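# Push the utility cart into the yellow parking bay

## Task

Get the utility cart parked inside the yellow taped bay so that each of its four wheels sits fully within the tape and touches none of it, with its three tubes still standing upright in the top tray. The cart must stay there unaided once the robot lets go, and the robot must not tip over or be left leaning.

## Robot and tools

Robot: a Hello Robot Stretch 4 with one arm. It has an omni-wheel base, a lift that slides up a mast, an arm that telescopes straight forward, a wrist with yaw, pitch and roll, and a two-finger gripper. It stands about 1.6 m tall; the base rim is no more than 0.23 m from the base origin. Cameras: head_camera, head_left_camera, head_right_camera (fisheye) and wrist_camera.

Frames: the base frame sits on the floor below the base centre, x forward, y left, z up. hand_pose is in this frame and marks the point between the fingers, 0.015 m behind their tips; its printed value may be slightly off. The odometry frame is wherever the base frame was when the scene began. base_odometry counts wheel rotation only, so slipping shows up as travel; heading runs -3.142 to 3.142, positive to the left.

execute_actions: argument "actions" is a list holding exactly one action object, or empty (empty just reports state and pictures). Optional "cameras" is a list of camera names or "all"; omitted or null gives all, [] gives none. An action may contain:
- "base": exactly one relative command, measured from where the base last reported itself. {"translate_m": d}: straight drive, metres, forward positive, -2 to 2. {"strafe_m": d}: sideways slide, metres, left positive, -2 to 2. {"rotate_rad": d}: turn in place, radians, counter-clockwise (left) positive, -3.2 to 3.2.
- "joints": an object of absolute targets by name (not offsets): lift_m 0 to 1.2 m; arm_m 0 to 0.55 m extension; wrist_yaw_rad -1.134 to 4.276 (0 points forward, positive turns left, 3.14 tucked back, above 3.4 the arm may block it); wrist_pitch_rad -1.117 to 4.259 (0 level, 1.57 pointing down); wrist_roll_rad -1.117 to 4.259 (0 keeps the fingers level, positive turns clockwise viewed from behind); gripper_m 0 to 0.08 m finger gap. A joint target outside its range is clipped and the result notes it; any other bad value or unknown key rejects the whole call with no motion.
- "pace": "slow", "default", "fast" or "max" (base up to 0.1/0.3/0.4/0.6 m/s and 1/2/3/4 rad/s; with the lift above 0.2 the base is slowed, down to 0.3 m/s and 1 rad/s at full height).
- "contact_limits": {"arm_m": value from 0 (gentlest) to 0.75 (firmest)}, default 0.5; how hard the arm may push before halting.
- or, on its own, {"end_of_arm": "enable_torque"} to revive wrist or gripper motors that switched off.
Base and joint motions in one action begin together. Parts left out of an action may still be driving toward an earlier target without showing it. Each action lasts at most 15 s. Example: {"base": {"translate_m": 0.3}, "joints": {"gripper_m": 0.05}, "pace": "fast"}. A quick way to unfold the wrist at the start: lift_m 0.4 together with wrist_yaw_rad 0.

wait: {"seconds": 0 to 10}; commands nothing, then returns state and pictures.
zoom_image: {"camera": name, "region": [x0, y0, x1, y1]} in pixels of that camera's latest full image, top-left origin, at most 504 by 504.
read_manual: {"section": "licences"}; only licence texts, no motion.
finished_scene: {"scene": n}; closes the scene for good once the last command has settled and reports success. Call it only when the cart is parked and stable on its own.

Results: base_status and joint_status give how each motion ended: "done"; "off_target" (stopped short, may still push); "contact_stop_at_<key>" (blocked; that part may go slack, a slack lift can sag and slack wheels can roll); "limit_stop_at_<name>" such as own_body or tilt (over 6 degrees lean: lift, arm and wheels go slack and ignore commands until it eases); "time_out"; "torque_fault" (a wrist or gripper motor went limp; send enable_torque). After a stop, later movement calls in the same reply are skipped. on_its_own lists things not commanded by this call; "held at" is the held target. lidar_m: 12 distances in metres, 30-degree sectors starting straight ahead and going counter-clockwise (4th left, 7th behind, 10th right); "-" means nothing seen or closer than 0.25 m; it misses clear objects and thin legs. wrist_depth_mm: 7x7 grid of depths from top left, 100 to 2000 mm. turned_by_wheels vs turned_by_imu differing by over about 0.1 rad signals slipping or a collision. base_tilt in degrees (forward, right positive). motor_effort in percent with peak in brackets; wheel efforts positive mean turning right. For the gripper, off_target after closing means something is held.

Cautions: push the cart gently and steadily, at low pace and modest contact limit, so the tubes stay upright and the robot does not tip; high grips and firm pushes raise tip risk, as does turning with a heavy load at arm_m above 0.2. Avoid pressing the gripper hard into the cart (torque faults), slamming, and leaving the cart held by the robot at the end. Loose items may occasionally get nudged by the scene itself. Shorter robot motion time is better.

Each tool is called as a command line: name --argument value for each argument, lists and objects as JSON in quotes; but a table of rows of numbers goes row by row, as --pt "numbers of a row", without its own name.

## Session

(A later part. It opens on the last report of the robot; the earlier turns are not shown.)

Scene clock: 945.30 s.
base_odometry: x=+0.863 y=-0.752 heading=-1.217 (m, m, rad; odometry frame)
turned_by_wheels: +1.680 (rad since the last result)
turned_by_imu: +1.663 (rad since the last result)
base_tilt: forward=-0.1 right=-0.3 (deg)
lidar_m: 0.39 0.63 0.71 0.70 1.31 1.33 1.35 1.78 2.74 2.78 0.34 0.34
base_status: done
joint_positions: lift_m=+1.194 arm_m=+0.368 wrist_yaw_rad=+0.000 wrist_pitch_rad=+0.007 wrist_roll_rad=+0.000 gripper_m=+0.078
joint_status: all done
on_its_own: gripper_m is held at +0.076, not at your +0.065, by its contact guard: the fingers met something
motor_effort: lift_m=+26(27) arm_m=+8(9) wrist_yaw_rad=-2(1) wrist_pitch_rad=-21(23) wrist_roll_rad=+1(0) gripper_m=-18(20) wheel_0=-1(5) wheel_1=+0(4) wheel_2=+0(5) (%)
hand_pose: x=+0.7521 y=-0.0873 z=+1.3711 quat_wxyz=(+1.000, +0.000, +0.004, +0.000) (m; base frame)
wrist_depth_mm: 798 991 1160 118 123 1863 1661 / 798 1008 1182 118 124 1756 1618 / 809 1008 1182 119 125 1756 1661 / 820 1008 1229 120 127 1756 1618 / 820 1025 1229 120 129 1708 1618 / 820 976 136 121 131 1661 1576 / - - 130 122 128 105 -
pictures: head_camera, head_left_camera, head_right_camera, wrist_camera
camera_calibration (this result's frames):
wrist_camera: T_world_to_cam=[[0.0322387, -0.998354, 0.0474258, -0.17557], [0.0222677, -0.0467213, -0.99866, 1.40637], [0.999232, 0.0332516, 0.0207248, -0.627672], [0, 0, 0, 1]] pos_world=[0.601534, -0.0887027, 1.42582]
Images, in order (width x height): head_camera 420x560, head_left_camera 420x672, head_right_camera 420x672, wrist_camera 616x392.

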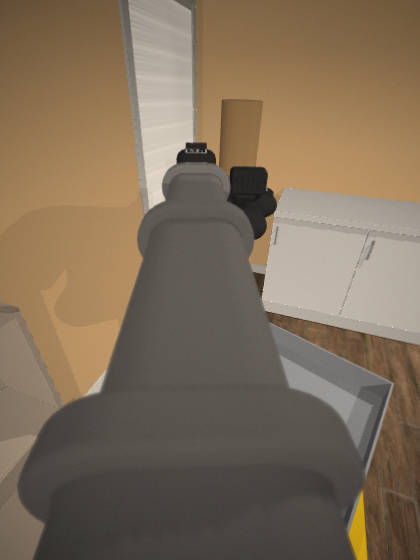

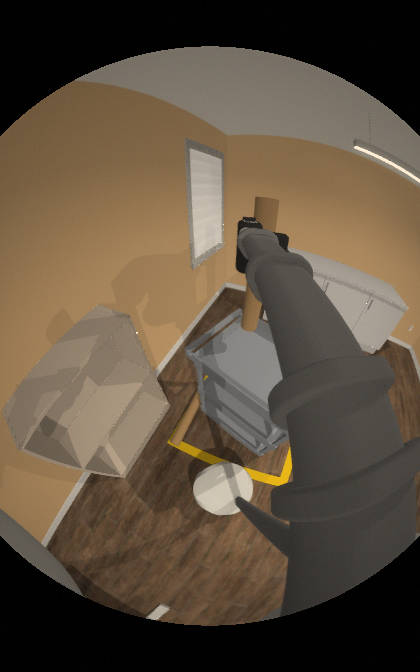

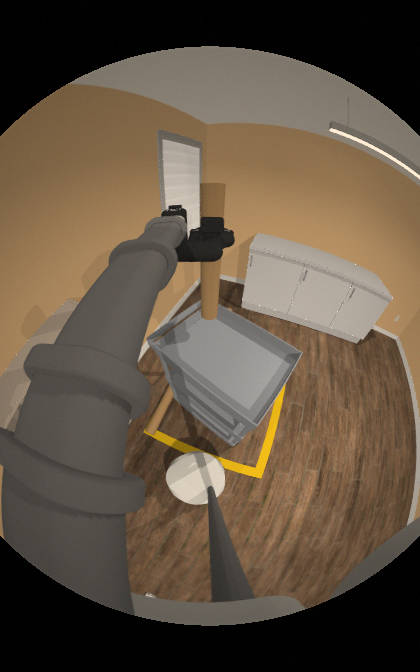

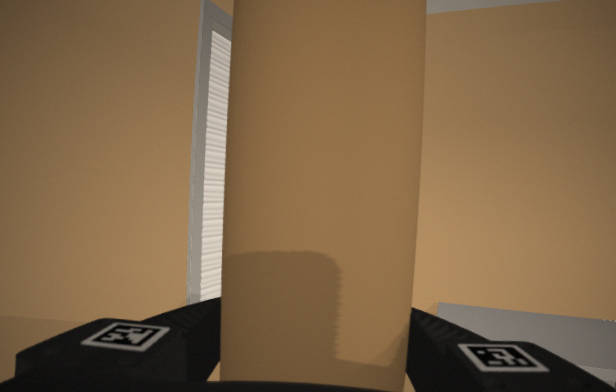

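execute_actions --actions '[{"joints": {"lift_m": 1.085}}]' --cameras '["head_right_camera"]'

execute_actions --actions '[{"joints": {"lift_m": 1.07}, "pace": "slow"}]' --cameras '[]'

Scene clock: 958.63 s.
base_odometry: x=+0.863 y=-0.752 heading=-1.217 (m, m, rad; odometry frame)
turned_by_wheels: +0.000 (rad since the last result)
turned_by_imu: +0.001 (rad since the last result)
base_tilt: forward=+0.1 right=-0.5 (deg)
lidar_m: 0.40 0.64 0.71 0.71 1.31 1.34 1.36 1.80 2.74 2.78 0.36 0.33
base_status: not commanded
joint_positions: lift_m=+1.085 arm_m=+0.369 wrist_yaw_rad=+0.000 wrist_pitch_rad=+0.007 wrist_roll_rad=+0.000 gripper_m=+0.078
joint_status: all done
on_its_own: gripper_m is held at +0.076, not at your +0.065, by its contact guard: the fingers met something
motor_effort: lift_m=+17(22) arm_m=+9(8) wrist_yaw_rad=-2(1) wrist_pitch_rad=-20(22) wrist_roll_rad=+1(1) gripper_m=-19(19) wheel_0=-1(1) wheel_1=+0(0) wheel_2=+0(0) (%)
hand_pose: x=+0.7521 y=-0.0873 z=+1.2619 quat_wxyz=(+1.000, +0.000, +0.004, +0.000) (m; base frame)
wrist_depth_mm: 788 991 1182 118 123 1756 1618 / 798 991 1182 118 124 1808 1661 / 820 1008 1205 119 126 1808 1661 / 820 1025 1205 119 127 1808 1661 / 820 1025 1229 120 129 1756 1661 / 820 960 136 121 131 1308 1336 / - - 130 122 128 106 -
pictures: head_right_camera
Images, in order (width x height): head_right_camera 420x672.

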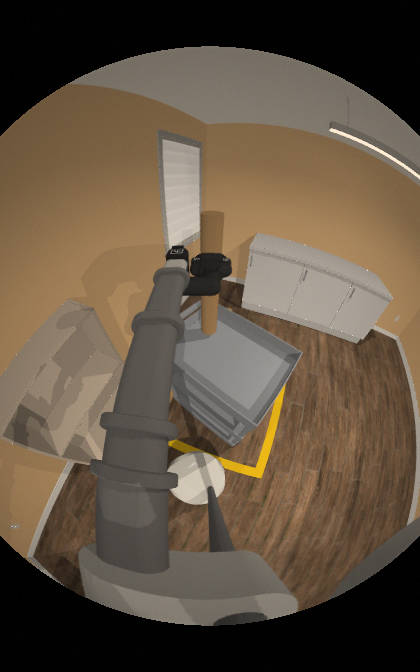

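Scene clock: 959.47 s.
base_odometry: x=+0.863 y=-0.752 heading=-1.217 (m, m, rad; odometry frame)
turned_by_wheels: +0.000 (rad since the last result)
turned_by_imu: +0.000 (rad since the last result)
base_tilt: forward=+0.0 right=-0.4 (deg)
lidar_m: 0.41 0.64 0.71 0.73 1.30 1.34 1.35 1.78 2.73 2.78 0.34 0.34
base_status: not commanded
joint_positions: lift_m=+1.070 arm_m=+0.369 wrist_yaw_rad=+0.000 wrist_pitch_rad=+0.007 wrist_roll_rad=+0.000 gripper_m=+0.078
joint_status: all done
on_its_own: gripper_m is held at +0.076, not at your +0.065, by its contact guard: the fingers met something
motor_effort: lift_m=+17(16) arm_m=+9(8) wrist_yaw_rad=-1(3) wrist_pitch_rad=-21(23) wrist_roll_rad=+1(1) gripper_m=-19(19) wheel_0=-1(1) wheel_1=+0(0) wheel_2=+0(0) (%)
hand_pose: x=+0.7521 y=-0.0873 z=+1.2469 quat_wxyz=(+1.000, +0.000, +0.004, +0.000) (m; base frame)
wrist_depth_mm: 798 1008 1160 118 123 1756 1618 / 809 1008 1182 118 124 1756 1661 / 820 1008 1182 119 126 1756 1618 / 820 1025 1205 120 128 1808 1661 / 831 1042 1229 120 129 1808 1661 / 820 946 136 121 131 1281 1308 / - - 130 122 128 106 -
pictures: none
No camera images: the call's "cameras" was empty. Leave "cameras" out to get every camera's image.

execute_actions --actions '[{"joints": {"lift_m": 1.058}, "pace": "slow"}]' --cameras '[]'

Scene clock: 963.10 s.
base_odometry: x=+0.863 y=-0.752 heading=-1.217 (m, m, rad; odometry frame)
turned_by_wheels: +0.000 (rad since the last result)
turned_by_imu: +0.001 (rad since the last result)
base_tilt: forward=+0.1 right=-0.4 (deg)
lidar_m: 0.39 0.64 0.71 0.74 1.31 1.34 1.36 1.78 2.75 2.78 0.34 0.34
base_status: not commanded
joint_positions: lift_m=+1.058 arm_m=+0.369 wrist_yaw_rad=+0.000 wrist_pitch_rad=+0.007 wrist_roll_rad=+0.000 gripper_m=+0.078
joint_status: all done
on_its_own: gripper_m is held at +0.076, not at your +0.065, by its contact guard: the fingers met something
motor_effort: lift_m=+17(22) arm_m=+8(8) wrist_yaw_rad=-2(1) wrist_pitch_rad=-22(21) wrist_roll_rad=+1(1) gripper_m=-19(23) wheel_0=-1(1) wheel_1=+0(0) wheel_2=+0(0) (%)
hand_pose: x=+0.7521 y=-0.0873 z=+1.2349 quat_wxyz=(+1.000, +0.000, +0.004, +0.000) (m; base frame)
wrist_depth_mm: 788 991 1182 118 123 1756 1661 / 809 1008 1182 118 124 1808 1661 / 820 1025 1182 119 126 1808 1661 / 820 1025 1205 119 127 1808 1661 / 831 1025 1205 121 129 1808 1661 / 820 946 136 121 131 1255 1229 / - - 130 122 128 106 -
pictures: none
No camera images: the call's "cameras" was empty. Leave "cameras" out to get every camera's image.

execute_actions --actions '[{"joints": {"lift_m": 1.046}, "pace": "slow"}]' --cameras '[]'

Scene clock: 966.17 s.
base_odometry: x=+0.863 y=-0.752 heading=-1.217 (m, m, rad; odometry frame)
turned_by_wheels: +0.000 (rad since the last result)
turned_by_imu: +0.001 (rad since the last result)
base_tilt: forward=+0.0 right=-0.6 (deg)
lidar_m: 0.40 0.65 0.70 0.71 1.29 1.35 1.35 1.76 2.74 2.77 0.36 0.34
base_status: not commanded
joint_positions: lift_m=+1.047 arm_m=+0.369 wrist_yaw_rad=+0.000 wrist_pitch_rad=-0.006 wrist_roll_rad=+0.000 gripper_m=+0.078
joint_status: all done
on_its_own: gripper_m is held at +0.076, not at your +0.065, by its contact guard: the fingers met something
motor_effort: lift_m=+10(18) arm_m=+8(8) wrist_yaw_rad=-2(3) wrist_pitch_rad=+16(22) wrist_roll_rad=+0(0) gripper_m=-19(20) wheel_0=-1(1) wheel_1=+0(0) wheel_2=-1(0) (%)
hand_pose: x=+0.7521 y=-0.0873 z=+1.2263 quat_wxyz=(+1.000, +0.000, -0.003, +0.000) (m; base frame)
wrist_depth_mm: 809 991 1229 121 126 1808 1661 / 798 1025 1182 121 127 1808 1661 / 820 1008 1182 121 128 1756 1661 / 831 1025 1229 121 129 1756 1661 / 831 1025 1182 122 131 1756 1618 / 820 946 136 122 132 1308 1336 / - - 130 122 128 106 -
pictures: none
No camera images: the call's "cameras" was empty. Leave "cameras" out to get every camera's image.

execute_actions --actions '[{"joints": {"gripper_m": 0.08}, "pace": "slow"}]' --cameras '["wrist_camera"]'

Scene clock: 970.20 s.
base_odometry: x=+0.863 y=-0.752 heading=-1.217 (m, m, rad; odometry frame)
turned_by_wheels: +0.000 (rad since the last result)
turned_by_imu: +0.001 (rad since the last result)
base_tilt: forward=+0.0 right=-0.4 (deg)
lidar_m: 0.40 0.66 0.70 0.72 1.31 1.34 1.36 1.79 2.74 2.78 0.34 0.34
base_status: not commanded
joint_positions: lift_m=+1.047 arm_m=+0.369 wrist_yaw_rad=+0.000 wrist_pitch_rad=-0.006 wrist_roll_rad=+0.000 gripper_m=+0.080
joint_status: all done
motor_effort: lift_m=+11(11) arm_m=+8(8) wrist_yaw_rad=-1(2) wrist_pitch_rad=+17(16) wrist_roll_rad=+0(0) gripper_m=+0(21) wheel_0=-1(1) wheel_1=+0(0) wheel_2=+0(0) (%)
hand_pose: x=+0.7521 y=-0.0873 z=+1.2263 quat_wxyz=(+1.000, +0.000, -0.003, +0.000) (m; base frame)
wrist_depth_mm: 809 991 1205 120 126 1808 1661 / 798 1008 1182 121 127 1808 1661 / 809 1008 1182 121 128 1808 1661 / 820 1025 1205 121 129 1808 1618 / 831 1008 1205 121 131 1808 1661 / 809 946 136 122 132 1336 1308 / - - 130 122 129 106 -
pictures: wrist_camera
camera_calibration (this result's frames):
wrist_camera: T_world_to_cam=[[0.0315811, -0.998366, 0.0476239, -0.168454], [0.0356914, -0.0464908, -0.998281, 1.25117], [0.998864, 0.0332265, 0.0341649, -0.640892], [0, 0, 0, 1]] pos_world=[0.600827, -0.0887162, 1.27893]
Images, in order (width x height): wrist_camera 616x392.

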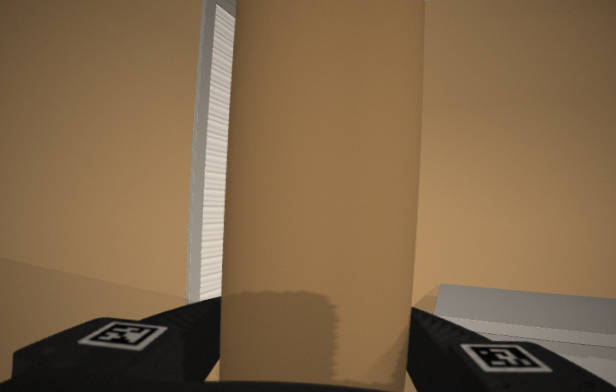

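execute_actions --actions '[{"joints": {"lift_m": 1.035}, "pace": "slow"}]' --cameras '[]'

Scene clock: 974.53 s.
base_odometry: x=+0.863 y=-0.752 heading=-1.217 (m, m, rad; odometry frame)
turned_by_wheels: +0.000 (rad since the last result)
turned_by_imu: +0.001 (rad since the last result)
base_tilt: forward=-0.1 right=-0.6 (deg)
lidar_m: 0.40 0.67 0.71 0.71 1.31 1.34 1.38 1.77 2.74 2.79 0.34 0.33
base_status: not commanded
joint_positions: lift_m=+1.036 arm_m=+0.369 wrist_yaw_rad=+0.000 wrist_pitch_rad=-0.013 wrist_roll_rad=+0.000 gripper_m=+0.080
joint_status: all done
on_its_own: wrist_pitch_rad is at rest, and its effort (+36) is outside its rest range (-23 to +23)
motor_effort: lift_m=+8(9) arm_m=+9(8) wrist_yaw_rad=-2(2) wrist_pitch_rad=+36(36) wrist_roll_rad=+0(0) gripper_m=+2(1) wheel_0=-1(1) wheel_1=+0(0) wheel_2=+0(0) (%)
hand_pose: x=+0.7521 y=-0.0873 z=+1.2168 quat_wxyz=(+1.000, +0.000, -0.006, +0.000) (m; base frame)
wrist_depth_mm: 798 991 1229 123 129 1808 1708 / 809 1008 1255 123 130 1808 1661 / 809 1008 1205 123 130 1808 1661 / 820 1025 1205 123 131 1756 1661 / 820 1008 1205 123 132 1756 1618 / 831 960 138 123 134 1397 1336 / - - 131 123 130 106 -
pictures: none
No camera images: the call's "cameras" was empty. Leave "cameras" out to get every camera's image.

execute_actions --actions '[{"joints": {"lift_m": 1.01}, "pace": "slow"}]' --cameras '["head_right_camera", "wrist_camera"]'

Scene clock: 978.03 s.
base_odometry: x=+0.863 y=-0.752 heading=-1.218 (m, m, rad; odometry frame)
turned_by_wheels: +0.000 (rad since the last result)
turned_by_imu: +0.001 (rad since the last result)
base_tilt: forward=+0.0 right=-0.4 (deg)
lidar_m: 0.38 0.67 0.71 0.73 1.29 1.35 1.39 1.78 2.75 2.78 0.35 0.34
base_status: not commanded
joint_positions: lift_m=+1.010 arm_m=+0.369 wrist_yaw_rad=+0.000 wrist_pitch_rad=+0.003 wrist_roll_rad=+0.000 gripper_m=+0.080
joint_status: all done
motor_effort: lift_m=+15(15) arm_m=+8(9) wrist_yaw_rad=-2(2) wrist_pitch_rad=-7(38) wrist_roll_rad=+0(0) gripper_m=+0(1) wheel_0=-1(1) wheel_1=+0(0) wheel_2=+0(0) (%)
hand_pose: x=+0.7521 y=-0.0874 z=+1.1881 quat_wxyz=(+1.000, +0.000, +0.001, +0.000) (m; base frame)
wrist_depth_mm: 798 991 1205 139 152 1808 1661 / 798 991 1229 139 152 1808 1661 / 809 1025 1205 139 153 1756 1618 / 820 1025 1182 139 155 1756 1618 / 820 1025 1205 138 157 1756 1618 / 820 960 148 138 150 1205 1118 / - - 143 138 145 106 -
pictures: head_right_camera, wrist_camera
camera_calibration (this result's frames):
wrist_camera: T_world_to_cam=[[0.0318542, -0.998369, 0.0473761, -0.166576], [0.0269215, -0.0465259, -0.998554, 1.21994], [0.99913, 0.0330835, 0.0253956, -0.629384], [0, 0, 0, 1]] pos_world=[0.6013, -0.0887235, 1.24205]
Images, in order (width x height): head_right_camera 420x672, wrist_camera 616x392.

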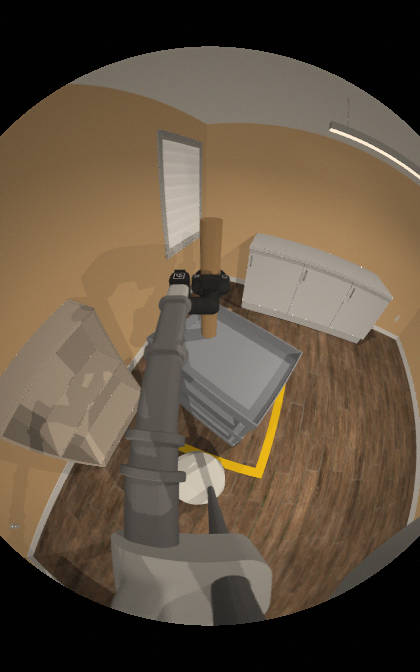

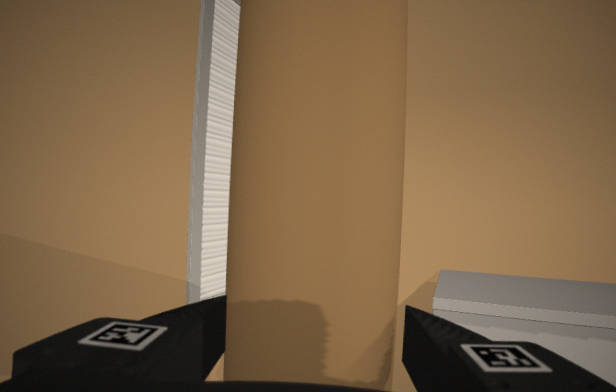

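execute_actions --actions '[{"joints": {"arm_m": 0.33}, "pace": "slow"}]' --cameras '["wrist_camera"]'

Scene clock: 983.50 s.
base_odometry: x=+0.863 y=-0.752 heading=-1.218 (m, m, rad; odometry frame)
turned_by_wheels: +0.000 (rad since the last result)
turned_by_imu: +0.001 (rad since the last result)
base_tilt: forward=+0.0 right=-0.3 (deg)
lidar_m: 0.40 0.65 0.70 0.72 1.32 1.33 1.35 1.76 2.75 2.77 0.33 0.33
base_status: not commanded
joint_positions: lift_m=+1.010 arm_m=+0.332 wrist_yaw_rad=+0.000 wrist_pitch_rad=+0.003 wrist_roll_rad=+0.000 gripper_m=+0.080
joint_status: all done
motor_effort: lift_m=+15(15) arm_m=-9(8) wrist_yaw_rad=-1(2) wrist_pitch_rad=-10(7) wrist_roll_rad=+0(0) gripper_m=+4(2) wheel_0=-1(1) wheel_1=+0(0) wheel_2=+0(0) (%)
hand_pose: x=+0.7151 y=-0.0874 z=+1.1881 quat_wxyz=(+1.000, +0.000, +0.001, +0.000) (m; base frame)
wrist_depth_mm: 809 1008 1281 175 1863 1808 1661 / 809 1025 1308 175 1983 1808 1661 / 820 1025 1255 175 1921 1808 1661 / 831 1042 1255 174 1863 1808 1661 / 831 1042 1255 175 1921 1808 1661 / 831 960 183 175 1281 1229 1182 / - - 168 175 182 106 -
pictures: wrist_camera
camera_calibration (this result's frames):
wrist_camera: T_world_to_cam=[[0.0318524, -0.998369, 0.0473756, -0.165395], [0.0269085, -0.0465259, -0.998555, 1.22094], [0.99913, 0.0330811, 0.0253826, -0.592382], [0, 0, 0, 1]] pos_world=[0.564282, -0.0887236, 1.24205]
Images, in order (width x height): wrist_camera 616x392.

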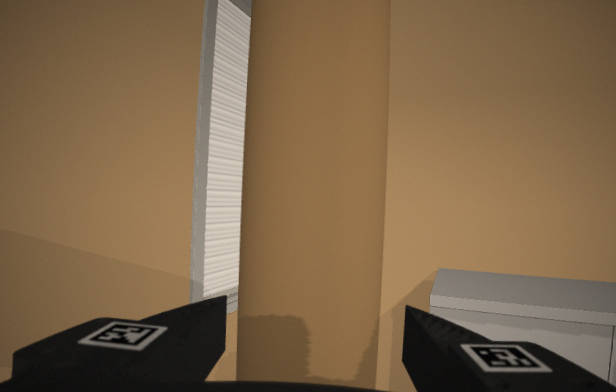

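execute_actions --actions '[{"joints": {"arm_m": 0.05, "wrist_pitch_rad": 1.57}}]' --cameras '[]'

execute_actions --actions '[{"base": {"rotate_rad": 0.5}, "joints": {"wrist_yaw_rad": 2.26}}]' --cameras '["head_camera", "head_left_camera"]'

Scene clock: 1016.70 s.
base_odometry: x=+0.863 y=-0.752 heading=-1.218 (m, m, rad; odometry frame)
turned_by_wheels: +0.000 (rad since the last result)
turned_by_imu: +0.001 (rad since the last result)
base_tilt: forward=+0.0 right=-0.4 (deg)
lidar_m: 0.40 0.65 0.70 0.72 1.30 1.33 1.36 1.78 2.74 2.78 0.34 0.35
base_status: not commanded
joint_positions: lift_m=+1.010 arm_m=+0.051 wrist_yaw_rad=+0.000 wrist_pitch_rad=+1.570 wrist_roll_rad=+0.000 gripper_m=+0.080
joint_status: all done
motor_effort: lift_m=+15(15) arm_m=-8(8) wrist_yaw_rad=+0(0) wrist_pitch_rad=-1(7) wrist_roll_rad=+1(0) gripper_m=+2(1) wheel_0=-1(1) wheel_1=+0(0) wheel_2=-1(0) (%)
hand_pose: x=+0.2225 y=-0.0874 z=+0.9759 quat_wxyz=(+0.707, +0.000, +0.707, +0.000) (m; base frame)
wrist_depth_mm: 991 1138 661 319 327 325 322 / 1042 1098 1060 640 327 324 322 / 1060 1138 1118 960 345 324 320 / 1042 1138 1118 1118 647 309 320 / 1078 1138 1118 891 1098 1078 1060 / 1138 1138 891 891 1098 1078 1060 / - - 530 891 1098 106 -
pictures: none
No camera images: the call's "cameras" was empty. Leave "cameras" out to get every camera's image.

Scene clock: 1018.60 s.
base_odometry: x=+0.863 y=-0.752 heading=-0.718 (m, m, rad; odometry frame)
turned_by_wheels: +0.500 (rad since the last result)
turned_by_imu: +0.495 (rad since the last result)
base_tilt: forward=+0.0 right=-0.4 (deg)
lidar_m: 0.63 0.71 0.72 1.29 1.34 1.35 2.19 2.74 2.76 0.36 0.33 0.39
base_status: done
joint_positions: lift_m=+1.010 arm_m=+0.051 wrist_yaw_rad=+2.259 wrist_pitch_rad=+1.570 wrist_roll_rad=+0.000 gripper_m=+0.080
joint_status: all done
motor_effort: lift_m=+15(15) arm_m=-8(8) wrist_yaw_rad=+0(6) wrist_pitch_rad=-2(2) wrist_roll_rad=+1(0) gripper_m=+1(1) wheel_0=-2(5) wheel_1=+0(2) wheel_2=+2(7) (%)
hand_pose: x=+0.2898 y=+0.0557 z=+0.9759 quat_wxyz=(+0.302, -0.639, +0.302, +0.640) (m; base frame)
wrist_depth_mm: 1160 1160 1138 1118 1098 1118 778 / 1160 1138 1098 1118 1098 1025 976 / 496 1118 904 1098 1098 1008 991 / 1138 1138 904 1118 1098 1008 976 / 1160 1138 1118 1118 1098 991 991 / 1138 878 960 1098 1078 976 976 / - - 399 946 931 106 -
pictures: head_camera, head_left_camera
Images, in order (width x height): head_camera 420x560, head_left_camera 420x672.

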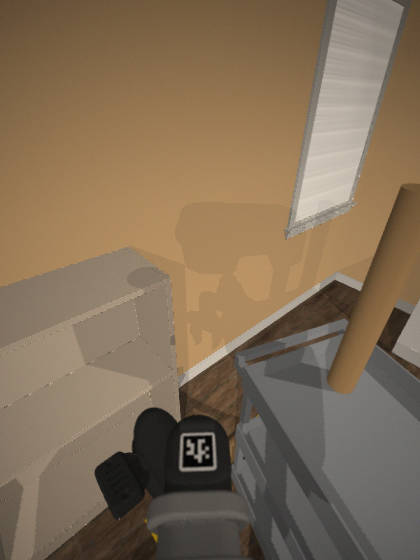

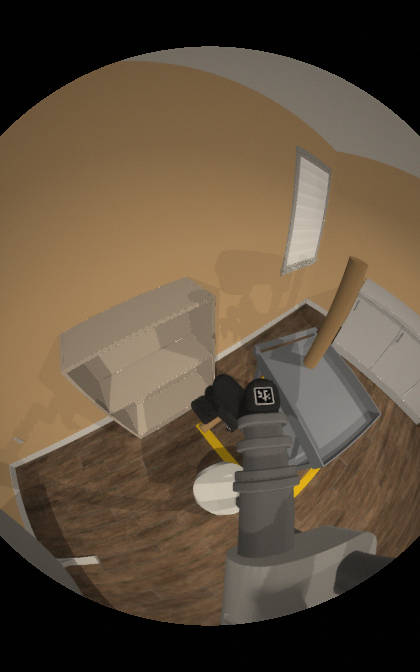

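execute_actions --actions '[{"joints": {"lift_m": 0.36, "arm_m": 0.36}, "pace": "fast"}]' --cameras '["head_camera", "head_left_camera", "wrist_camera"]'

Scene clock: 1024.30 s.
base_odometry: x=+0.863 y=-0.752 heading=-0.718 (m, m, rad; odometry frame)
turned_by_wheels: +0.000 (rad since the last result)
turned_by_imu: +0.001 (rad since the last result)
base_tilt: forward=+0.1 right=-0.4 (deg)
lidar_m: 0.63 0.71 0.72 1.29 1.35 1.35 2.20 2.75 2.79 0.34 0.34 0.40
base_status: not commanded
joint_positions: lift_m=+0.360 arm_m=+0.359 wrist_yaw_rad=+2.260 wrist_pitch_rad=+1.570 wrist_roll_rad=+0.000 gripper_m=+0.080
joint_status: all done
motor_effort: lift_m=+16(16) arm_m=+8(10) wrist_yaw_rad=-1(1) wrist_pitch_rad=+0(1) wrist_roll_rad=+1(0) gripper_m=+5(0) wheel_0=-2(1) wheel_1=+0(0) wheel_2=+1(2) (%)
hand_pose: x=+0.5968 y=+0.0557 z=+0.3259 quat_wxyz=(+0.302, -0.639, +0.302, +0.640) (m; base frame)
wrist_depth_mm: 410 488 480 473 469 466 364 / 452 484 480 477 469 462 362 / 488 484 480 394 469 462 362 / 488 484 477 394 466 466 359 / 488 480 477 394 466 459 359 / 484 480 473 392 462 455 359 / - - 314 392 407 106 -
pictures: head_camera, head_left_camera, wrist_camera
camera_calibration (this result's frames):
wrist_camera: T_world_to_cam=[[0.740292, 0.671548, -0.0314828, -0.468047], [0.670878, -0.74096, -0.0300022, -0.291475], [-0.0434754, 0.00108924, -0.999054, 0.500844], [0, 0, 0, 1]] pos_world=[0.56381, 0.0977984, 0.47689]
Images, in order (width x height): head_camera 420x560, head_left_camera 420x672, wrist_camera 616x392.

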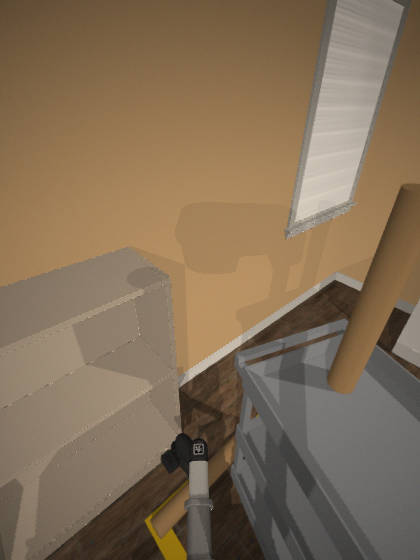

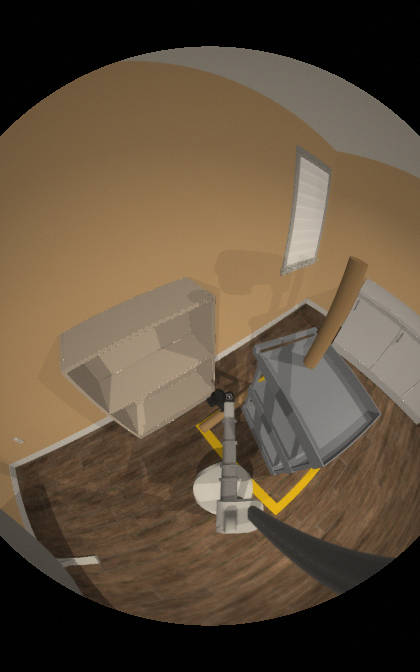

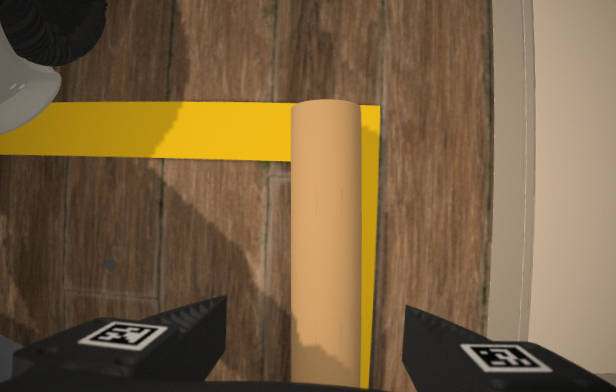

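execute_actions --actions '[{"joints": {"lift_m": 0.125, "arm_m": 0.369, "wrist_yaw_rad": 2.304}}]' --cameras '["wrist_camera"]'

Scene clock: 1032.77 s.
base_odometry: x=+0.863 y=-0.752 heading=-0.718 (m, m, rad; odometry frame)
turned_by_wheels: +0.000 (rad since the last result)
turned_by_imu: +0.001 (rad since the last result)
base_tilt: forward=-0.2 right=-0.4 (deg)
lidar_m: 0.63 0.71 0.72 1.28 1.36 1.37 2.21 2.73 2.78 0.37 0.33 0.39
base_status: not commanded
joint_positions: lift_m=+0.125 arm_m=+0.368 wrist_yaw_rad=+2.303 wrist_pitch_rad=+1.570 wrist_roll_rad=+0.000 gripper_m=+0.080
joint_status: all done
motor_effort: lift_m=+15(17) arm_m=+8(9) wrist_yaw_rad=+0(3) wrist_pitch_rad=-3(3) wrist_roll_rad=+1(1) gripper_m=+1(3) wheel_0=-1(2) wheel_1=+0(0) wheel_2=+1(1) (%)
hand_pose: x=+0.6033 y=+0.0586 z=+0.0909 quat_wxyz=(+0.288, -0.646, +0.288, +0.646) (m; base frame)
wrist_depth_mm: 248 246 242 158 174 235 233 / 248 245 242 158 175 235 231 / 247 244 242 157 177 233 232 / 246 244 241 157 179 233 231 / 245 243 240 157 234 233 230 / 245 242 165 156 169 231 229 / - - 159 156 160 106 -
pictures: wrist_camera
camera_calibration (this result's frames):
wrist_camera: T_world_to_cam=[[0.710397, 0.703097, -0.0314732, -0.466006], [0.702448, -0.711094, -0.0302036, -0.321492], [-0.0436165, -0.00065178, -0.999048, 0.26658], [0, 0, 0, 1]] pos_world=[0.568508, 0.0992103, 0.24195]
Images, in order (width x height): wrist_camera 616x392.

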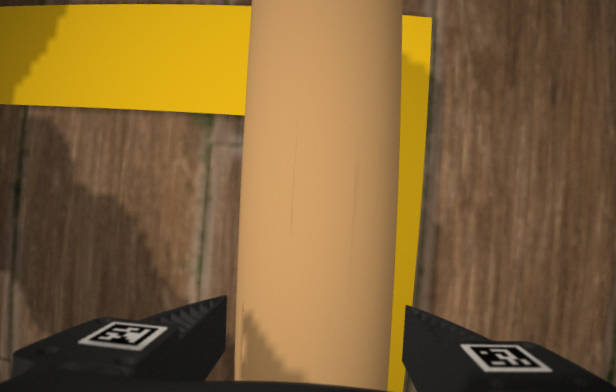

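execute_actions --actions '[{"joints": {"lift_m": 0.085}, "pace": "slow"}]' --cameras '[]'

execute_actions --actions '[{"joints": {"gripper_m": 0.065}, "pace": "slow"}]' --cameras '["wrist_camera"]'

Scene clock: 1037.70 s.
base_odometry: x=+0.863 y=-0.752 heading=-0.718 (m, m, rad; odometry frame)
turned_by_wheels: +0.000 (rad since the last result)
turned_by_imu: +0.001 (rad since the last result)
base_tilt: forward=+0.0 right=-0.4 (deg)
lidar_m: 0.63 0.71 0.72 1.29 1.34 1.36 2.19 2.75 2.77 0.36 0.34 0.39
base_status: not commanded
joint_positions: lift_m=+0.086 arm_m=+0.368 wrist_yaw_rad=+2.305 wrist_pitch_rad=+1.568 wrist_roll_rad=+0.000 gripper_m=+0.080
joint_status: all done
motor_effort: lift_m=+5(14) arm_m=+8(9) wrist_yaw_rad=-2(2) wrist_pitch_rad=+4(5) wrist_roll_rad=+1(0) gripper_m=+1(2) wheel_0=-2(2) wheel_1=+0(0) wheel_2=+0(1) (%)
hand_pose: x=+0.6029 y=+0.0590 z=+0.0518 quat_wxyz=(+0.288, -0.645, +0.287, +0.647) (m; base frame)
wrist_depth_mm: 212 210 208 125 132 203 - / 211 210 208 124 132 203 202 / 211 209 208 124 132 202 201 / 211 209 206 124 132 202 201 / 210 209 206 124 133 202 200 / 210 207 138 123 134 200 200 / - - 131 123 130 106 -
pictures: none
No camera images: the call's "cameras" was empty. Leave "cameras" out to get every camera's image.

Scene clock: 1038.50 s.
base_odometry: x=+0.863 y=-0.752 heading=-0.718 (m, m, rad; odometry frame)
turned_by_wheels: +0.000 (rad since the last result)
turned_by_imu: +0.000 (rad since the last result)
base_tilt: forward=+0.0 right=-0.4 (deg)
lidar_m: 0.62 0.71 0.73 1.28 1.34 1.35 2.22 2.75 2.76 0.35 0.34 0.39
base_status: not commanded
joint_positions: lift_m=+0.086 arm_m=+0.368 wrist_yaw_rad=+2.305 wrist_pitch_rad=+1.568 wrist_roll_rad=+0.000 gripper_m=+0.078
joint_status: gripper_m off_target (ended at +0.078, target +0.065)
on_its_own: gripper_m is held at +0.076, not at your +0.065, by its contact guard: the fingers met something
motor_effort: lift_m=+4(5) arm_m=+9(8) wrist_yaw_rad=-3(4) wrist_pitch_rad=+6(5) wrist_roll_rad=+0(1) gripper_m=-22(20) wheel_0=-1(1) wheel_1=+0(0) wheel_2=+0(0) (%)
hand_pose: x=+0.6029 y=+0.0590 z=+0.0518 quat_wxyz=(+0.288, -0.645, +0.287, +0.647) (m; base frame)
wrist_depth_mm: 212 210 208 124 132 203 - / 211 210 208 124 132 204 202 / 211 210 208 124 132 202 201 / 211 209 208 124 133 202 200 / 211 208 207 124 133 202 200 / 210 208 138 123 134 201 200 / - - 131 123 129 106 -
pictures: wrist_camera
camera_calibration (this result's frames):
wrist_camera: T_world_to_cam=[[0.709408, 0.7041, -0.0313695, -0.466733], [0.703356, -0.7101, -0.0323733, -0.322599], [-0.0450696, 0.000901949, -0.998983, 0.22825], [0, 0, 0, 1]] pos_world=[0.568293, 0.0993432, 0.202933]
Images, in order (width x height): wrist_camera 616x392.

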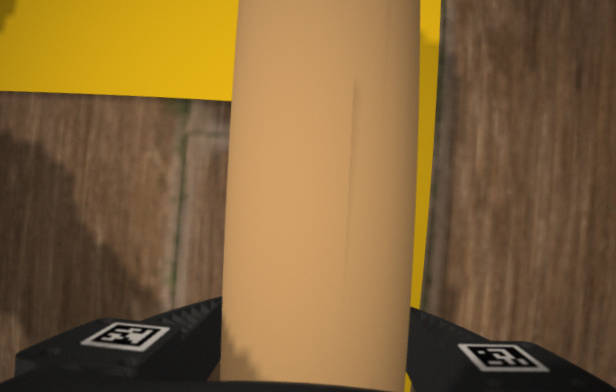

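execute_actions --actions '[{"joints": {"gripper_m": 0.08}}]' --cameras '[]'

execute_actions --actions '[{"joints": {"lift_m": 0.08}, "pace": "slow"}]' --cameras '[]'

Scene clock: 1044.53 s.
base_odometry: x=+0.863 y=-0.752 heading=-0.718 (m, m, rad; odometry frame)
turned_by_wheels: +0.000 (rad since the last result)
turned_by_imu: +0.001 (rad since the last result)
base_tilt: forward=-0.2 right=-0.5 (deg)
lidar_m: 0.62 0.72 0.72 1.27 1.34 1.36 2.20 2.75 2.76 0.34 0.34 0.39
base_status: not commanded
joint_positions: lift_m=+0.086 arm_m=+0.368 wrist_yaw_rad=+2.305 wrist_pitch_rad=+1.568 wrist_roll_rad=+0.000 gripper_m=+0.080
joint_status: all done
motor_effort: lift_m=+5(5) arm_m=+8(8) wrist_yaw_rad=-2(3) wrist_pitch_rad=+5(6) wrist_roll_rad=+1(1) gripper_m=+0(19) wheel_0=-1(1) wheel_1=+0(0) wheel_2=+0(0) (%)
hand_pose: x=+0.6029 y=+0.0590 z=+0.0518 quat_wxyz=(+0.288, -0.645, +0.287, +0.647) (m; base frame)
wrist_depth_mm: 212 210 207 125 132 204 - / 212 210 208 124 132 203 201 / 211 210 208 124 132 202 201 / 211 208 207 124 132 202 200 / 211 208 206 124 133 202 200 / 209 207 138 123 134 201 200 / - - 131 123 130 106 -
pictures: none
No camera images: the call's "cameras" was empty. Leave "cameras" out to get every camera's image.

Scene clock: 1045.17 s.
base_odometry: x=+0.863 y=-0.752 heading=-0.717 (m, m, rad; odometry frame)
turned_by_wheels: +0.000 (rad since the last result)
turned_by_imu: +0.001 (rad since the last result)
base_tilt: forward=-0.1 right=-0.5 (deg)
lidar_m: 0.61 0.71 0.73 1.29 1.34 1.35 2.19 2.75 2.77 0.35 0.33 0.39
base_status: not commanded
joint_positions: lift_m=+0.085 arm_m=+0.368 wrist_yaw_rad=+2.305 wrist_pitch_rad=+1.571 wrist_roll_rad=+0.000 gripper_m=+0.080
joint_status: lift_m contact_stop (moved -0.001 of -0.006)
on_its_own: lift_m is slack since a contact_stop (your +0.080 is given up)
motor_effort: lift_m=+17(16) arm_m=+7(8) wrist_yaw_rad=-3(3) wrist_pitch_rad=-2(5) wrist_roll_rad=+1(1) gripper_m=+2(2) wheel_0=-1(1) wheel_1=+0(1) wheel_2=+3(3) (%)
hand_pose: x=+0.6036 y=+0.0586 z=+0.0504 quat_wxyz=(+0.287, -0.646, +0.287, +0.646) (m; base frame)
wrist_depth_mm: 208 208 206 123 129 202 - / 209 207 206 122 129 201 200 / 208 207 205 122 129 201 200 / 208 207 206 122 130 200 199 / 208 206 205 122 131 200 199 / 208 206 136 122 132 200 198 / - - 130 121 128 106 -
pictures: none
No camera images: the call's "cameras" was empty. Leave "cameras" out to get every camera's image.

Now u≈121.5–122. Close and lift in stages.

execute_actions --actions '[{"joints": {"gripper_m": 0.065}, "pace": "slow"}]' --cameras '[]'

execute_actions --actions '[{"joints": {"lift_m": 0.15}, "pace": "slow"}]' --cameras '[]'

execute_actions --actions '[{"joints": {"lift_m": 0.25, "wrist_pitch_rad": 1.25}}]' --cameras '["head_camera", "wrist_camera"]'

Scene clock: 1052.33 s.
base_odometry: x=+0.863 y=-0.752 heading=-0.717 (m, m, rad; odometry frame)
turned_by_wheels: +0.000 (rad since the last result)
turned_by_imu: +0.001 (rad since the last result)
base_tilt: forward=-0.2 right=-0.4 (deg)
lidar_m: 0.63 0.72 0.71 1.28 1.34 1.36 2.20 2.73 2.76 0.36 0.35 0.37
base_status: not commanded
joint_positions: lift_m=+0.086 arm_m=+0.368 wrist_yaw_rad=+2.304 wrist_pitch_rad=+1.571 wrist_roll_rad=+0.000 gripper_m=+0.078
joint_status: gripper_m off_target (ended at +0.078, target +0.065)
on_its_own: gripper_m is held at +0.076, not at your +0.065, by its contact guard: the fingers met something; lift_m is slack since a contact_stop (your +0.080 is given up)
motor_effort: lift_m=+20(20) arm_m=+6(6) wrist_yaw_rad=-2(3) wrist_pitch_rad=-5(6) wrist_roll_rad=+2(2) gripper_m=-24(24) wheel_0=+0(0) wheel_1=+0(0) wheel_2=+5(5) (%)
hand_pose: x=+0.6038 y=+0.0584 z=+0.0518 quat_wxyz=(+0.287, -0.646, +0.287, +0.646) (m; base frame)
wrist_depth_mm: 209 208 206 123 129 201 - / 210 208 205 122 129 202 200 / 209 208 206 122 129 201 199 / 208 207 205 122 130 201 199 / 208 206 205 122 131 200 199 / 208 206 136 122 132 200 198 / - - 130 121 128 106 -
pictures: none
No camera images: the call's "cameras" was empty. Leave "cameras" out to get every camera's image.

Scene clock: 1053.73 s.
base_odometry: x=+0.863 y=-0.752 heading=-0.717 (m, m, rad; odometry frame)
turned_by_wheels: +0.000 (rad since the last result)
turned_by_imu: +0.000 (rad since the last result)
base_tilt: forward=-0.1 right=-0.4 (deg)
lidar_m: 0.50 0.49 0.72 1.28 1.33 1.37 2.18 2.75 2.77 0.35 0.34 0.38
base_status: not commanded
joint_positions: lift_m=+0.149 arm_m=+0.368 wrist_yaw_rad=+2.304 wrist_pitch_rad=+1.569 wrist_roll_rad=+0.000 gripper_m=+0.078
joint_status: all done
on_its_own: gripper_m is held at +0.076, not at your +0.065, by its contact guard: the fingers met something
motor_effort: lift_m=+27(30) arm_m=+6(6) wrist_yaw_rad=-4(4) wrist_pitch_rad=+3(5) wrist_roll_rad=+1(5) gripper_m=-23(22) wheel_0=+0(1) wheel_1=+0(0) wheel_2=+2(4) (%)
hand_pose: x=+0.6035 y=+0.0588 z=+0.1150 quat_wxyz=(+0.288, -0.646, +0.287, +0.647) (m; base frame)
wrist_depth_mm: 274 270 267 110 114 257 255 / 271 268 265 111 116 256 254 / 271 270 265 113 119 256 254 / 270 267 265 115 122 255 253 / 270 266 146 117 125 255 252 / 268 265 133 119 129 253 251 / - - 130 121 128 106 -
pictures: none
No camera images: the call's "cameras" was empty. Leave "cameras" out to get every camera's image.

Scene clock: 1055.17 s.
base_odometry: x=+0.863 y=-0.752 heading=-0.718 (m, m, rad; odometry frame)
turned_by_wheels: +0.000 (rad since the last result)
turned_by_imu: +0.000 (rad since the last result)
base_tilt: forward=+0.1 right=-0.4 (deg)
lidar_m: 0.61 0.47 0.73 1.27 1.32 1.35 2.20 2.75 2.78 0.33 0.33 0.40
base_status: not commanded
joint_positions: lift_m=+0.249 arm_m=+0.368 wrist_yaw_rad=+2.304 wrist_pitch_rad=+1.251 wrist_roll_rad=+0.000 gripper_m=+0.078
joint_status: all done
on_its_own: gripper_m is held at +0.076, not at your +0.065, by its contact guard: the fingers met something
motor_effort: lift_m=+26(29) arm_m=+6(6) wrist_yaw_rad=+0(2) wrist_pitch_rad=-5(13) wrist_roll_rad=+1(1) gripper_m=-24(22) wheel_0=-1(1) wheel_1=-1(1) wheel_2=+1(1) (%)
hand_pose: x=+0.5591 y=+0.1081 z=+0.2258 quat_wxyz=(+0.330, -0.535, +0.238, +0.741) (m; base frame)
wrist_depth_mm: 368 488 473 114 120 469 353 / 384 462 449 115 121 439 349 / 430 433 421 117 123 418 338 / 413 410 399 118 125 397 332 / 394 389 379 119 128 375 330 / 370 370 134 120 131 359 327 / - - 130 121 128 106 -
pictures: head_camera, wrist_camera
camera_calibration (this result's frames):
wrist_camera: T_world_to_cam=[[0.704975, 0.709076, -0.0149002, -0.466555], [0.662875, -0.666222, -0.341679, -0.163516], [-0.252203, 0.230998, -0.939699, 0.477549], [0, 0, 0, 1]] pos_world=[0.55774, 0.111572, 0.38593]
Images, in order (width x height): head_camera 420x560, wrist_camera 616x392.

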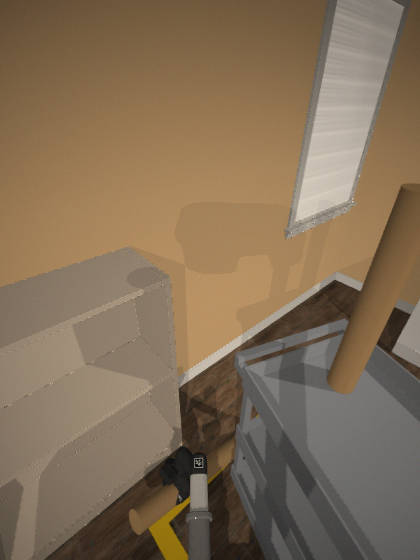

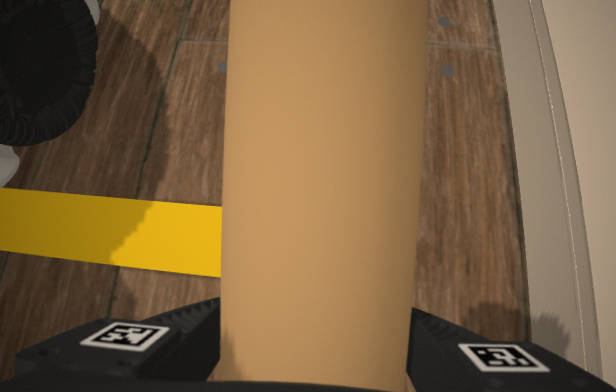

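execute_actions --actions '[{"joints": {"lift_m": 0.32, "wrist_pitch_rad": 0.85}}]' --cameras '[]'

execute_actions --actions '[{"joints": {"lift_m": 0.34, "wrist_pitch_rad": 0.0}, "pace": "slow"}]' --cameras '["head_camera", "wrist_camera"]'

Scene clock: 1062.77 s.
base_odometry: x=+0.863 y=-0.752 heading=-0.718 (m, m, rad; odometry frame)
turned_by_wheels: +0.000 (rad since the last result)
turned_by_imu: +0.001 (rad since the last result)
base_tilt: forward=-0.1 right=-0.5 (deg)
lidar_m: 0.54 0.45 0.72 1.31 1.34 1.35 2.19 2.75 2.76 0.35 0.33 0.39
base_status: not commanded
joint_positions: lift_m=+0.319 arm_m=+0.368 wrist_yaw_rad=+2.304 wrist_pitch_rad=+0.854 wrist_roll_rad=+0.000 gripper_m=+0.078
joint_status: all done
on_its_own: gripper_m is held at +0.076, not at your +0.065, by its contact guard: the fingers met something
motor_effort: lift_m=+26(26) arm_m=+6(6) wrist_yaw_rad=+0(0) wrist_pitch_rad=-11(22) wrist_roll_rad=+1(1) gripper_m=-21(22) wheel_0=-1(1) wheel_1=-1(0) wheel_2=+1(1) (%)
hand_pose: x=+0.5103 y=+0.1624 z=+0.3374 quat_wxyz=(+0.370, -0.378, +0.168, +0.832) (m; base frame)
wrist_depth_mm: 1118 1118 1078 122 128 544 517 / 917 904 831 122 129 603 574 / 433 759 707 121 129 615 597 / 399 615 615 121 130 539 508 / 404 544 544 122 131 496 445 / 421 496 135 122 132 473 394 / - - 130 121 128 106 -
pictures: none
No camera images: the call's "cameras" was empty. Leave "cameras" out to get every camera's image.

Scene clock: 1063.97 s.
base_odometry: x=+0.863 y=-0.752 heading=-0.718 (m, m, rad; odometry frame)
turned_by_wheels: +0.000 (rad since the last result)
turned_by_imu: +0.000 (rad since the last result)
base_tilt: forward=-0.1 right=-0.5 (deg)
lidar_m: 0.62 0.46 0.72 1.29 1.33 1.36 2.20 2.74 2.78 0.36 0.33 0.39
base_status: not commanded
joint_positions: lift_m=+0.339 arm_m=+0.368 wrist_yaw_rad=+2.304 wrist_pitch_rad=+0.008 wrist_roll_rad=+0.000 gripper_m=+0.078
joint_status: all done
on_its_own: gripper_m is held at +0.076, not at your +0.065, by its contact guard: the fingers met something; wrist_pitch_rad is at rest, and its effort (-24) is outside its rest range (-23 to +23)
motor_effort: lift_m=+26(27) arm_m=+6(6) wrist_yaw_rad=+0(0) wrist_pitch_rad=-24(26) wrist_roll_rad=+1(1) gripper_m=-21(22) wheel_0=-2(2) wheel_1=+0(0) wheel_2=+1(1) (%)
hand_pose: x=+0.4615 y=+0.2165 z=+0.5159 quat_wxyz=(+0.407, -0.004, +0.002, +0.914) (m; base frame)
wrist_depth_mm: - - - 114 119 559 549 / - - - 115 121 554 554 / - - 1708 116 123 554 554 / - - 1921 118 125 559 549 / - - 1921 119 127 559 544 / 1661 1708 135 120 131 559 549 / - - 130 121 128 106 -
pictures: head_camera, wrist_camera
camera_calibration (this result's frames):
wrist_camera: T_world_to_cam=[[0.720549, 0.69178, 0.0474241, -0.50587], [0.0204027, 0.0472118, -0.998677, 0.553518], [-0.693103, 0.720563, 0.0199042, 0.302911], [0, 0, 0, 1]] pos_world=[0.56316, 0.105552, 0.570747]
Images, in order (width x height): head_camera 420x560, wrist_camera 616x392.

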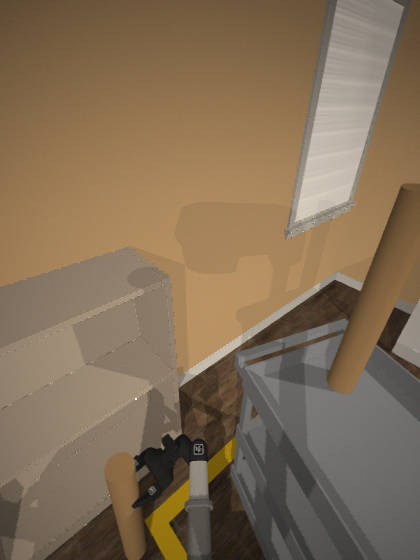

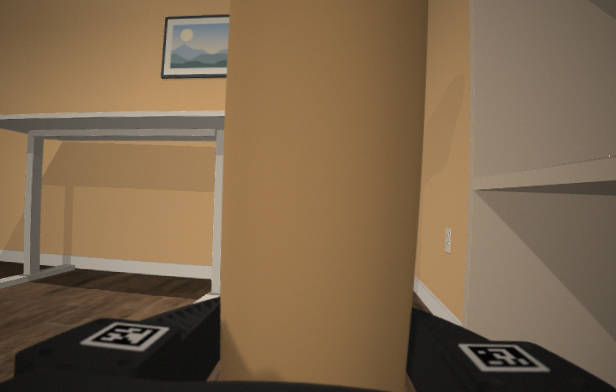

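execute_actions --actions '[{"joints": {"lift_m": 1.195, "arm_m": 0.12}}]' --cameras '[]'

execute_actions --actions '[{"base": {"rotate_rad": -0.71}, "joints": {"wrist_yaw_rad": 0.0, "arm_m": 0.06}, "pace": "slow"}]' --cameras '["head_right_camera", "wrist_camera"]'

Scene clock: 1079.57 s.
base_odometry: x=+0.863 y=-0.752 heading=-0.718 (m, m, rad; odometry frame)
turned_by_wheels: +0.000 (rad since the last result)
turned_by_imu: +0.003 (rad since the last result)
base_tilt: forward=+0.0 right=-0.5 (deg)
lidar_m: 0.62 0.27 0.25 1.26 1.35 1.37 2.19 2.73 2.77 0.35 0.34 0.38
base_status: not commanded
joint_positions: lift_m=+1.194 arm_m=+0.121 wrist_yaw_rad=+2.304 wrist_pitch_rad=+0.008 wrist_roll_rad=+0.000 gripper_m=+0.078
joint_status: all done
on_its_own: gripper_m is held at +0.076, not at your +0.065, by its contact guard: the fingers met something
motor_effort: lift_m=+27(27) arm_m=-8(9) wrist_yaw_rad=-2(1) wrist_pitch_rad=-23(25) wrist_roll_rad=+1(1) gripper_m=-24(23) wheel_0=-1(2) wheel_1=-1(0) wheel_2=+1(1) (%)
hand_pose: x=+0.2150 y=+0.2165 z=+1.3710 quat_wxyz=(+0.407, -0.004, +0.002, +0.914) (m; base frame)
wrist_depth_mm: 1078 - - 117 123 1756 1160 / - - - 118 124 1708 1098 / - - - 118 126 1756 1118 / - - - 119 127 1708 1098 / - - - 120 129 1708 1098 / 1921 1537 135 121 131 1618 1078 / - - 130 121 128 106 -
pictures: none
No camera images: the call's "cameras" was empty. Leave "cameras" out to get every camera's image.

Scene clock: 1081.67 s.
base_odometry: x=+0.863 y=-0.752 heading=-1.427 (m, m, rad; odometry frame)
turned_by_wheels: -0.710 (rad since the last result)
turned_by_imu: -0.702 (rad since the last result)
base_tilt: forward=-0.1 right=-0.4 (deg)
lidar_m: 0.36 0.51 0.71 0.70 1.15 1.84 1.69 1.55 2.75 2.74 2.42 0.33
base_status: done
joint_positions: lift_m=+1.194 arm_m=+0.061 wrist_yaw_rad=+0.001 wrist_pitch_rad=+0.008 wrist_roll_rad=+0.000 gripper_m=+0.078
joint_status: all done
on_its_own: gripper_m is held at +0.076, not at your +0.065, by its contact guard: the fingers met something; wrist_pitch_rad is at rest, and its effort (-25) is outside its rest range (-23 to +23)
motor_effort: lift_m=+27(27) arm_m=-8(8) wrist_yaw_rad=-3(10) wrist_pitch_rad=-25(24) wrist_roll_rad=+2(3) gripper_m=-23(24) wheel_0=+1(4) wheel_1=+1(6) wheel_2=-1(4) (%)
hand_pose: x=+0.4451 y=-0.0873 z=+1.3709 quat_wxyz=(+1.000, +0.000, +0.004, +0.000) (m; base frame)
wrist_depth_mm: 1138 1430 1808 118 123 - - / 1118 1464 1863 118 124 - - / 1138 1464 1863 119 125 - - / 1160 1537 459 119 127 - - / 1182 1430 449 120 129 - - / 1160 1336 135 121 131 1661 1756 / - - 130 121 128 106 -
pictures: head_right_camera, wrist_camera
camera_calibration (this result's frames):
wrist_camera: T_world_to_cam=[[0.0324084, -0.998336, 0.0477017, -0.166087], [0.0214859, -0.0470199, -0.998663, 1.41333], [0.999244, 0.03339, 0.0199263, -0.319784], [0, 0, 0, 1]] pos_world=[0.294559, -0.0886784, 1.42573]
Images, in order (width x height): head_right_camera 420x672, wrist_camera 616x392.

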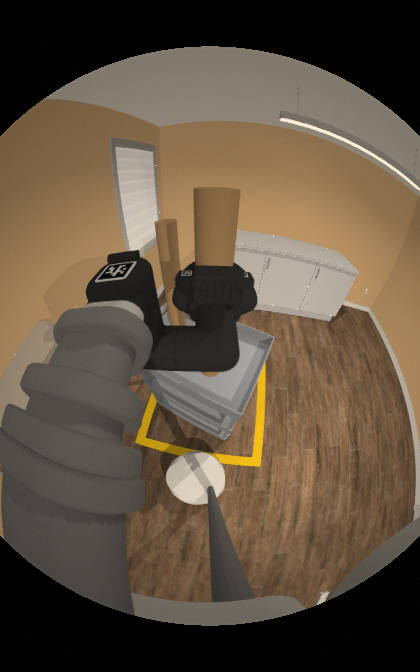

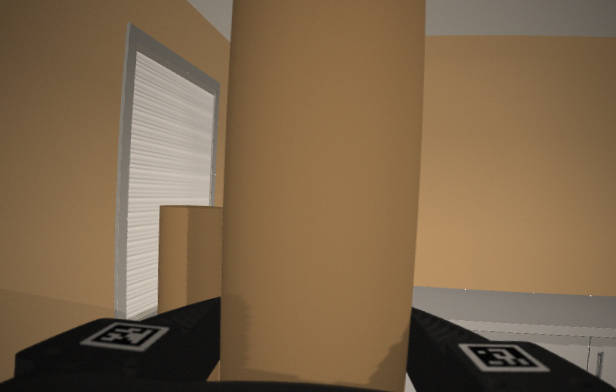

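execute_actions --actions '[{"joints": {"arm_m": 0.25, "lift_m": 1.075}}]' --cameras '["head_right_camera"]'

execute_actions --actions '[{"joints": {"lift_m": 1.06}, "pace": "slow"}]' --cameras '[]'

Scene clock: 1089.47 s.
base_odometry: x=+0.863 y=-0.752 heading=-1.427 (m, m, rad; odometry frame)
turned_by_wheels: +0.000 (rad since the last result)
turned_by_imu: +0.001 (rad since the last result)
base_tilt: forward=+0.1 right=-0.5 (deg)
lidar_m: 0.37 0.50 0.72 0.72 1.15 1.79 1.49 1.55 2.77 2.75 2.42 0.34
base_status: not commanded
joint_positions: lift_m=+1.075 arm_m=+0.249 wrist_yaw_rad=+0.000 wrist_pitch_rad=+0.008 wrist_roll_rad=+0.000 gripper_m=+0.078
joint_status: all done
on_its_own: gripper_m is held at +0.076, not at your +0.065, by its contact guard: the fingers met something
motor_effort: lift_m=+18(23) arm_m=+9(8) wrist_yaw_rad=-2(3) wrist_pitch_rad=-22(25) wrist_roll_rad=+2(2) gripper_m=-23(24) wheel_0=+1(1) wheel_1=+2(1) wheel_2=+0(1) (%)
hand_pose: x=+0.6321 y=-0.0874 z=+1.2517 quat_wxyz=(+1.000, +0.000, +0.004, +0.000) (m; base frame)
wrist_depth_mm: 1078 1397 1756 118 124 1921 1808 / 1042 267 1808 119 125 1921 1808 / 1008 270 1808 119 126 1921 1863 / 1025 271 1863 120 128 1921 1863 / 1042 271 1863 121 129 1921 1863 / 1042 264 135 121 131 1366 1308 / - - 130 121 128 106 -
pictures: head_right_camera
Images, in order (width x height): head_right_camera 420x672.

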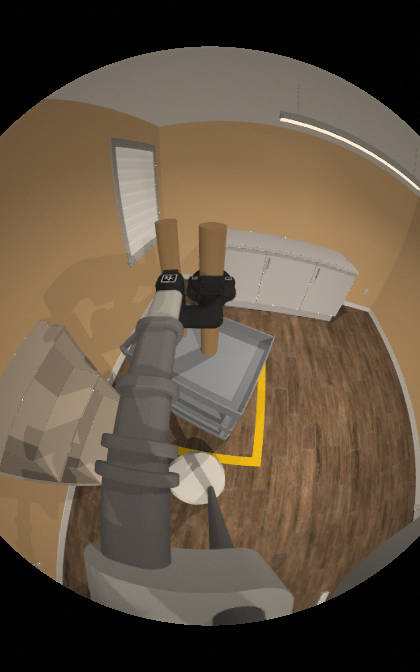

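Scene clock: 1090.30 s.
base_odometry: x=+0.863 y=-0.752 heading=-1.427 (m, m, rad; odometry frame)
turned_by_wheels: +0.000 (rad since the last result)
turned_by_imu: +0.000 (rad since the last result)
base_tilt: forward=+0.0 right=-0.4 (deg)
lidar_m: 0.36 0.51 0.72 0.70 1.14 1.83 1.46 1.55 2.75 2.74 2.39 0.34
base_status: not commanded
joint_positions: lift_m=+1.060 arm_m=+0.249 wrist_yaw_rad=+0.000 wrist_pitch_rad=+0.002 wrist_roll_rad=+0.000 gripper_m=+0.078
joint_status: all done
on_its_own: gripper_m is held at +0.076, not at your +0.065, by its contact guard: the fingers met something
motor_effort: lift_m=+14(16) arm_m=+8(8) wrist_yaw_rad=-2(1) wrist_pitch_rad=-3(24) wrist_roll_rad=+1(2) gripper_m=-21(24) wheel_0=+2(1) wheel_1=+1(1) wheel_2=+0(0) (%)
hand_pose: x=+0.6321 y=-0.0874 z=+1.2384 quat_wxyz=(+1.000, +0.000, +0.001, +0.000) (m; base frame)
wrist_depth_mm: 1078 1397 1756 118 123 1921 1863 / 1042 268 1808 118 124 1921 1863 / 1025 270 1808 119 125 1921 1863 / 1042 271 1863 119 127 1921 1863 / 1025 272 1863 120 129 1921 1863 / 1025 263 135 121 132 1366 1308 / - - 130 121 128 106 -
pictures: none
No camera images: the call's "cameras" was empty. Leave "cameras" out to get every camera's image.

Touchdown. Open, then slide down.

execute_actions --actions '[{"joints": {"gripper_m": 0.08}}]' --cameras '[]'

execute_actions --actions '[{"joints": {"lift_m": 1.042}, "pace": "slow"}]' --cameras '[]'

Scene clock: 1093.93 s.
base_odometry: x=+0.863 y=-0.752 heading=-1.427 (m, m, rad; odometry frame)
turned_by_wheels: +0.000 (rad since the last result)
turned_by_imu: +0.001 (rad since the last result)
base_tilt: forward=-0.1 right=-0.4 (deg)
lidar_m: 0.36 0.49 0.73 0.71 1.14 1.85 1.48 1.53 2.76 2.74 2.42 0.35
base_status: not commanded
joint_positions: lift_m=+1.060 arm_m=+0.249 wrist_yaw_rad=+0.000 wrist_pitch_rad=+0.002 wrist_roll_rad=+0.000 gripper_m=+0.080
joint_status: all done
motor_effort: lift_m=+14(14) arm_m=+9(9) wrist_yaw_rad=-3(2) wrist_pitch_rad=-5(5) wrist_roll_rad=+1(1) gripper_m=+3(22) wheel_0=+1(1) wheel_1=+1(1) wheel_2=+0(1) (%)
hand_pose: x=+0.6321 y=-0.0874 z=+1.2384 quat_wxyz=(+1.000, +0.000, +0.001, +0.000) (m; base frame)
wrist_depth_mm: 1078 1366 1808 118 123 1921 1863 / 1060 268 1756 118 124 1921 1808 / 1025 270 1808 119 126 1921 1863 / 1025 271 1863 120 127 1921 1863 / 1042 272 1863 120 129 1983 1808 / 1042 263 135 121 131 1366 1308 / - - 130 121 129 106 -
pictures: none
No camera images: the call's "cameras" was empty. Leave "cameras" out to get every camera's image.

Scene clock: 1094.83 s.
base_odometry: x=+0.863 y=-0.752 heading=-1.427 (m, m, rad; odometry frame)
turned_by_wheels: +0.000 (rad since the last result)
turned_by_imu: +0.000 (rad since the last result)
base_tilt: forward=-0.1 right=-0.3 (deg)
lidar_m: 0.34 0.51 0.73 0.70 1.13 1.83 1.49 1.53 2.77 2.75 2.42 0.34
base_status: not commanded
joint_positions: lift_m=+1.043 arm_m=+0.249 wrist_yaw_rad=+0.000 wrist_pitch_rad=-0.020 wrist_roll_rad=+0.000 gripper_m=+0.080
joint_status: all done
on_its_own: wrist_pitch_rad is at rest, and its effort (+58) is outside its rest range (-23 to +23)
motor_effort: lift_m=+5(15) arm_m=+8(9) wrist_yaw_rad=+0(0) wrist_pitch_rad=+58(60) wrist_roll_rad=+0(0) gripper_m=+0(2) wheel_0=+1(2) wheel_1=+2(2) wheel_2=+0(0) (%)
hand_pose: x=+0.6321 y=-0.0874 z=+1.2257 quat_wxyz=(+1.000, +0.000, -0.010, +0.000) (m; base frame)
wrist_depth_mm: 1098 1397 1863 122 129 - 1863 / 1042 272 1756 122 129 - 1921 / 1060 272 1808 122 129 1921 1863 / 1025 272 1863 122 130 1983 1863 / 1025 272 1863 122 131 1921 1808 / 1025 262 136 122 132 1499 1464 / - - 130 122 129 106 -
pictures: none
No camera images: the call's "cameras" was empty. Leave "cameras" out to get every camera's image.


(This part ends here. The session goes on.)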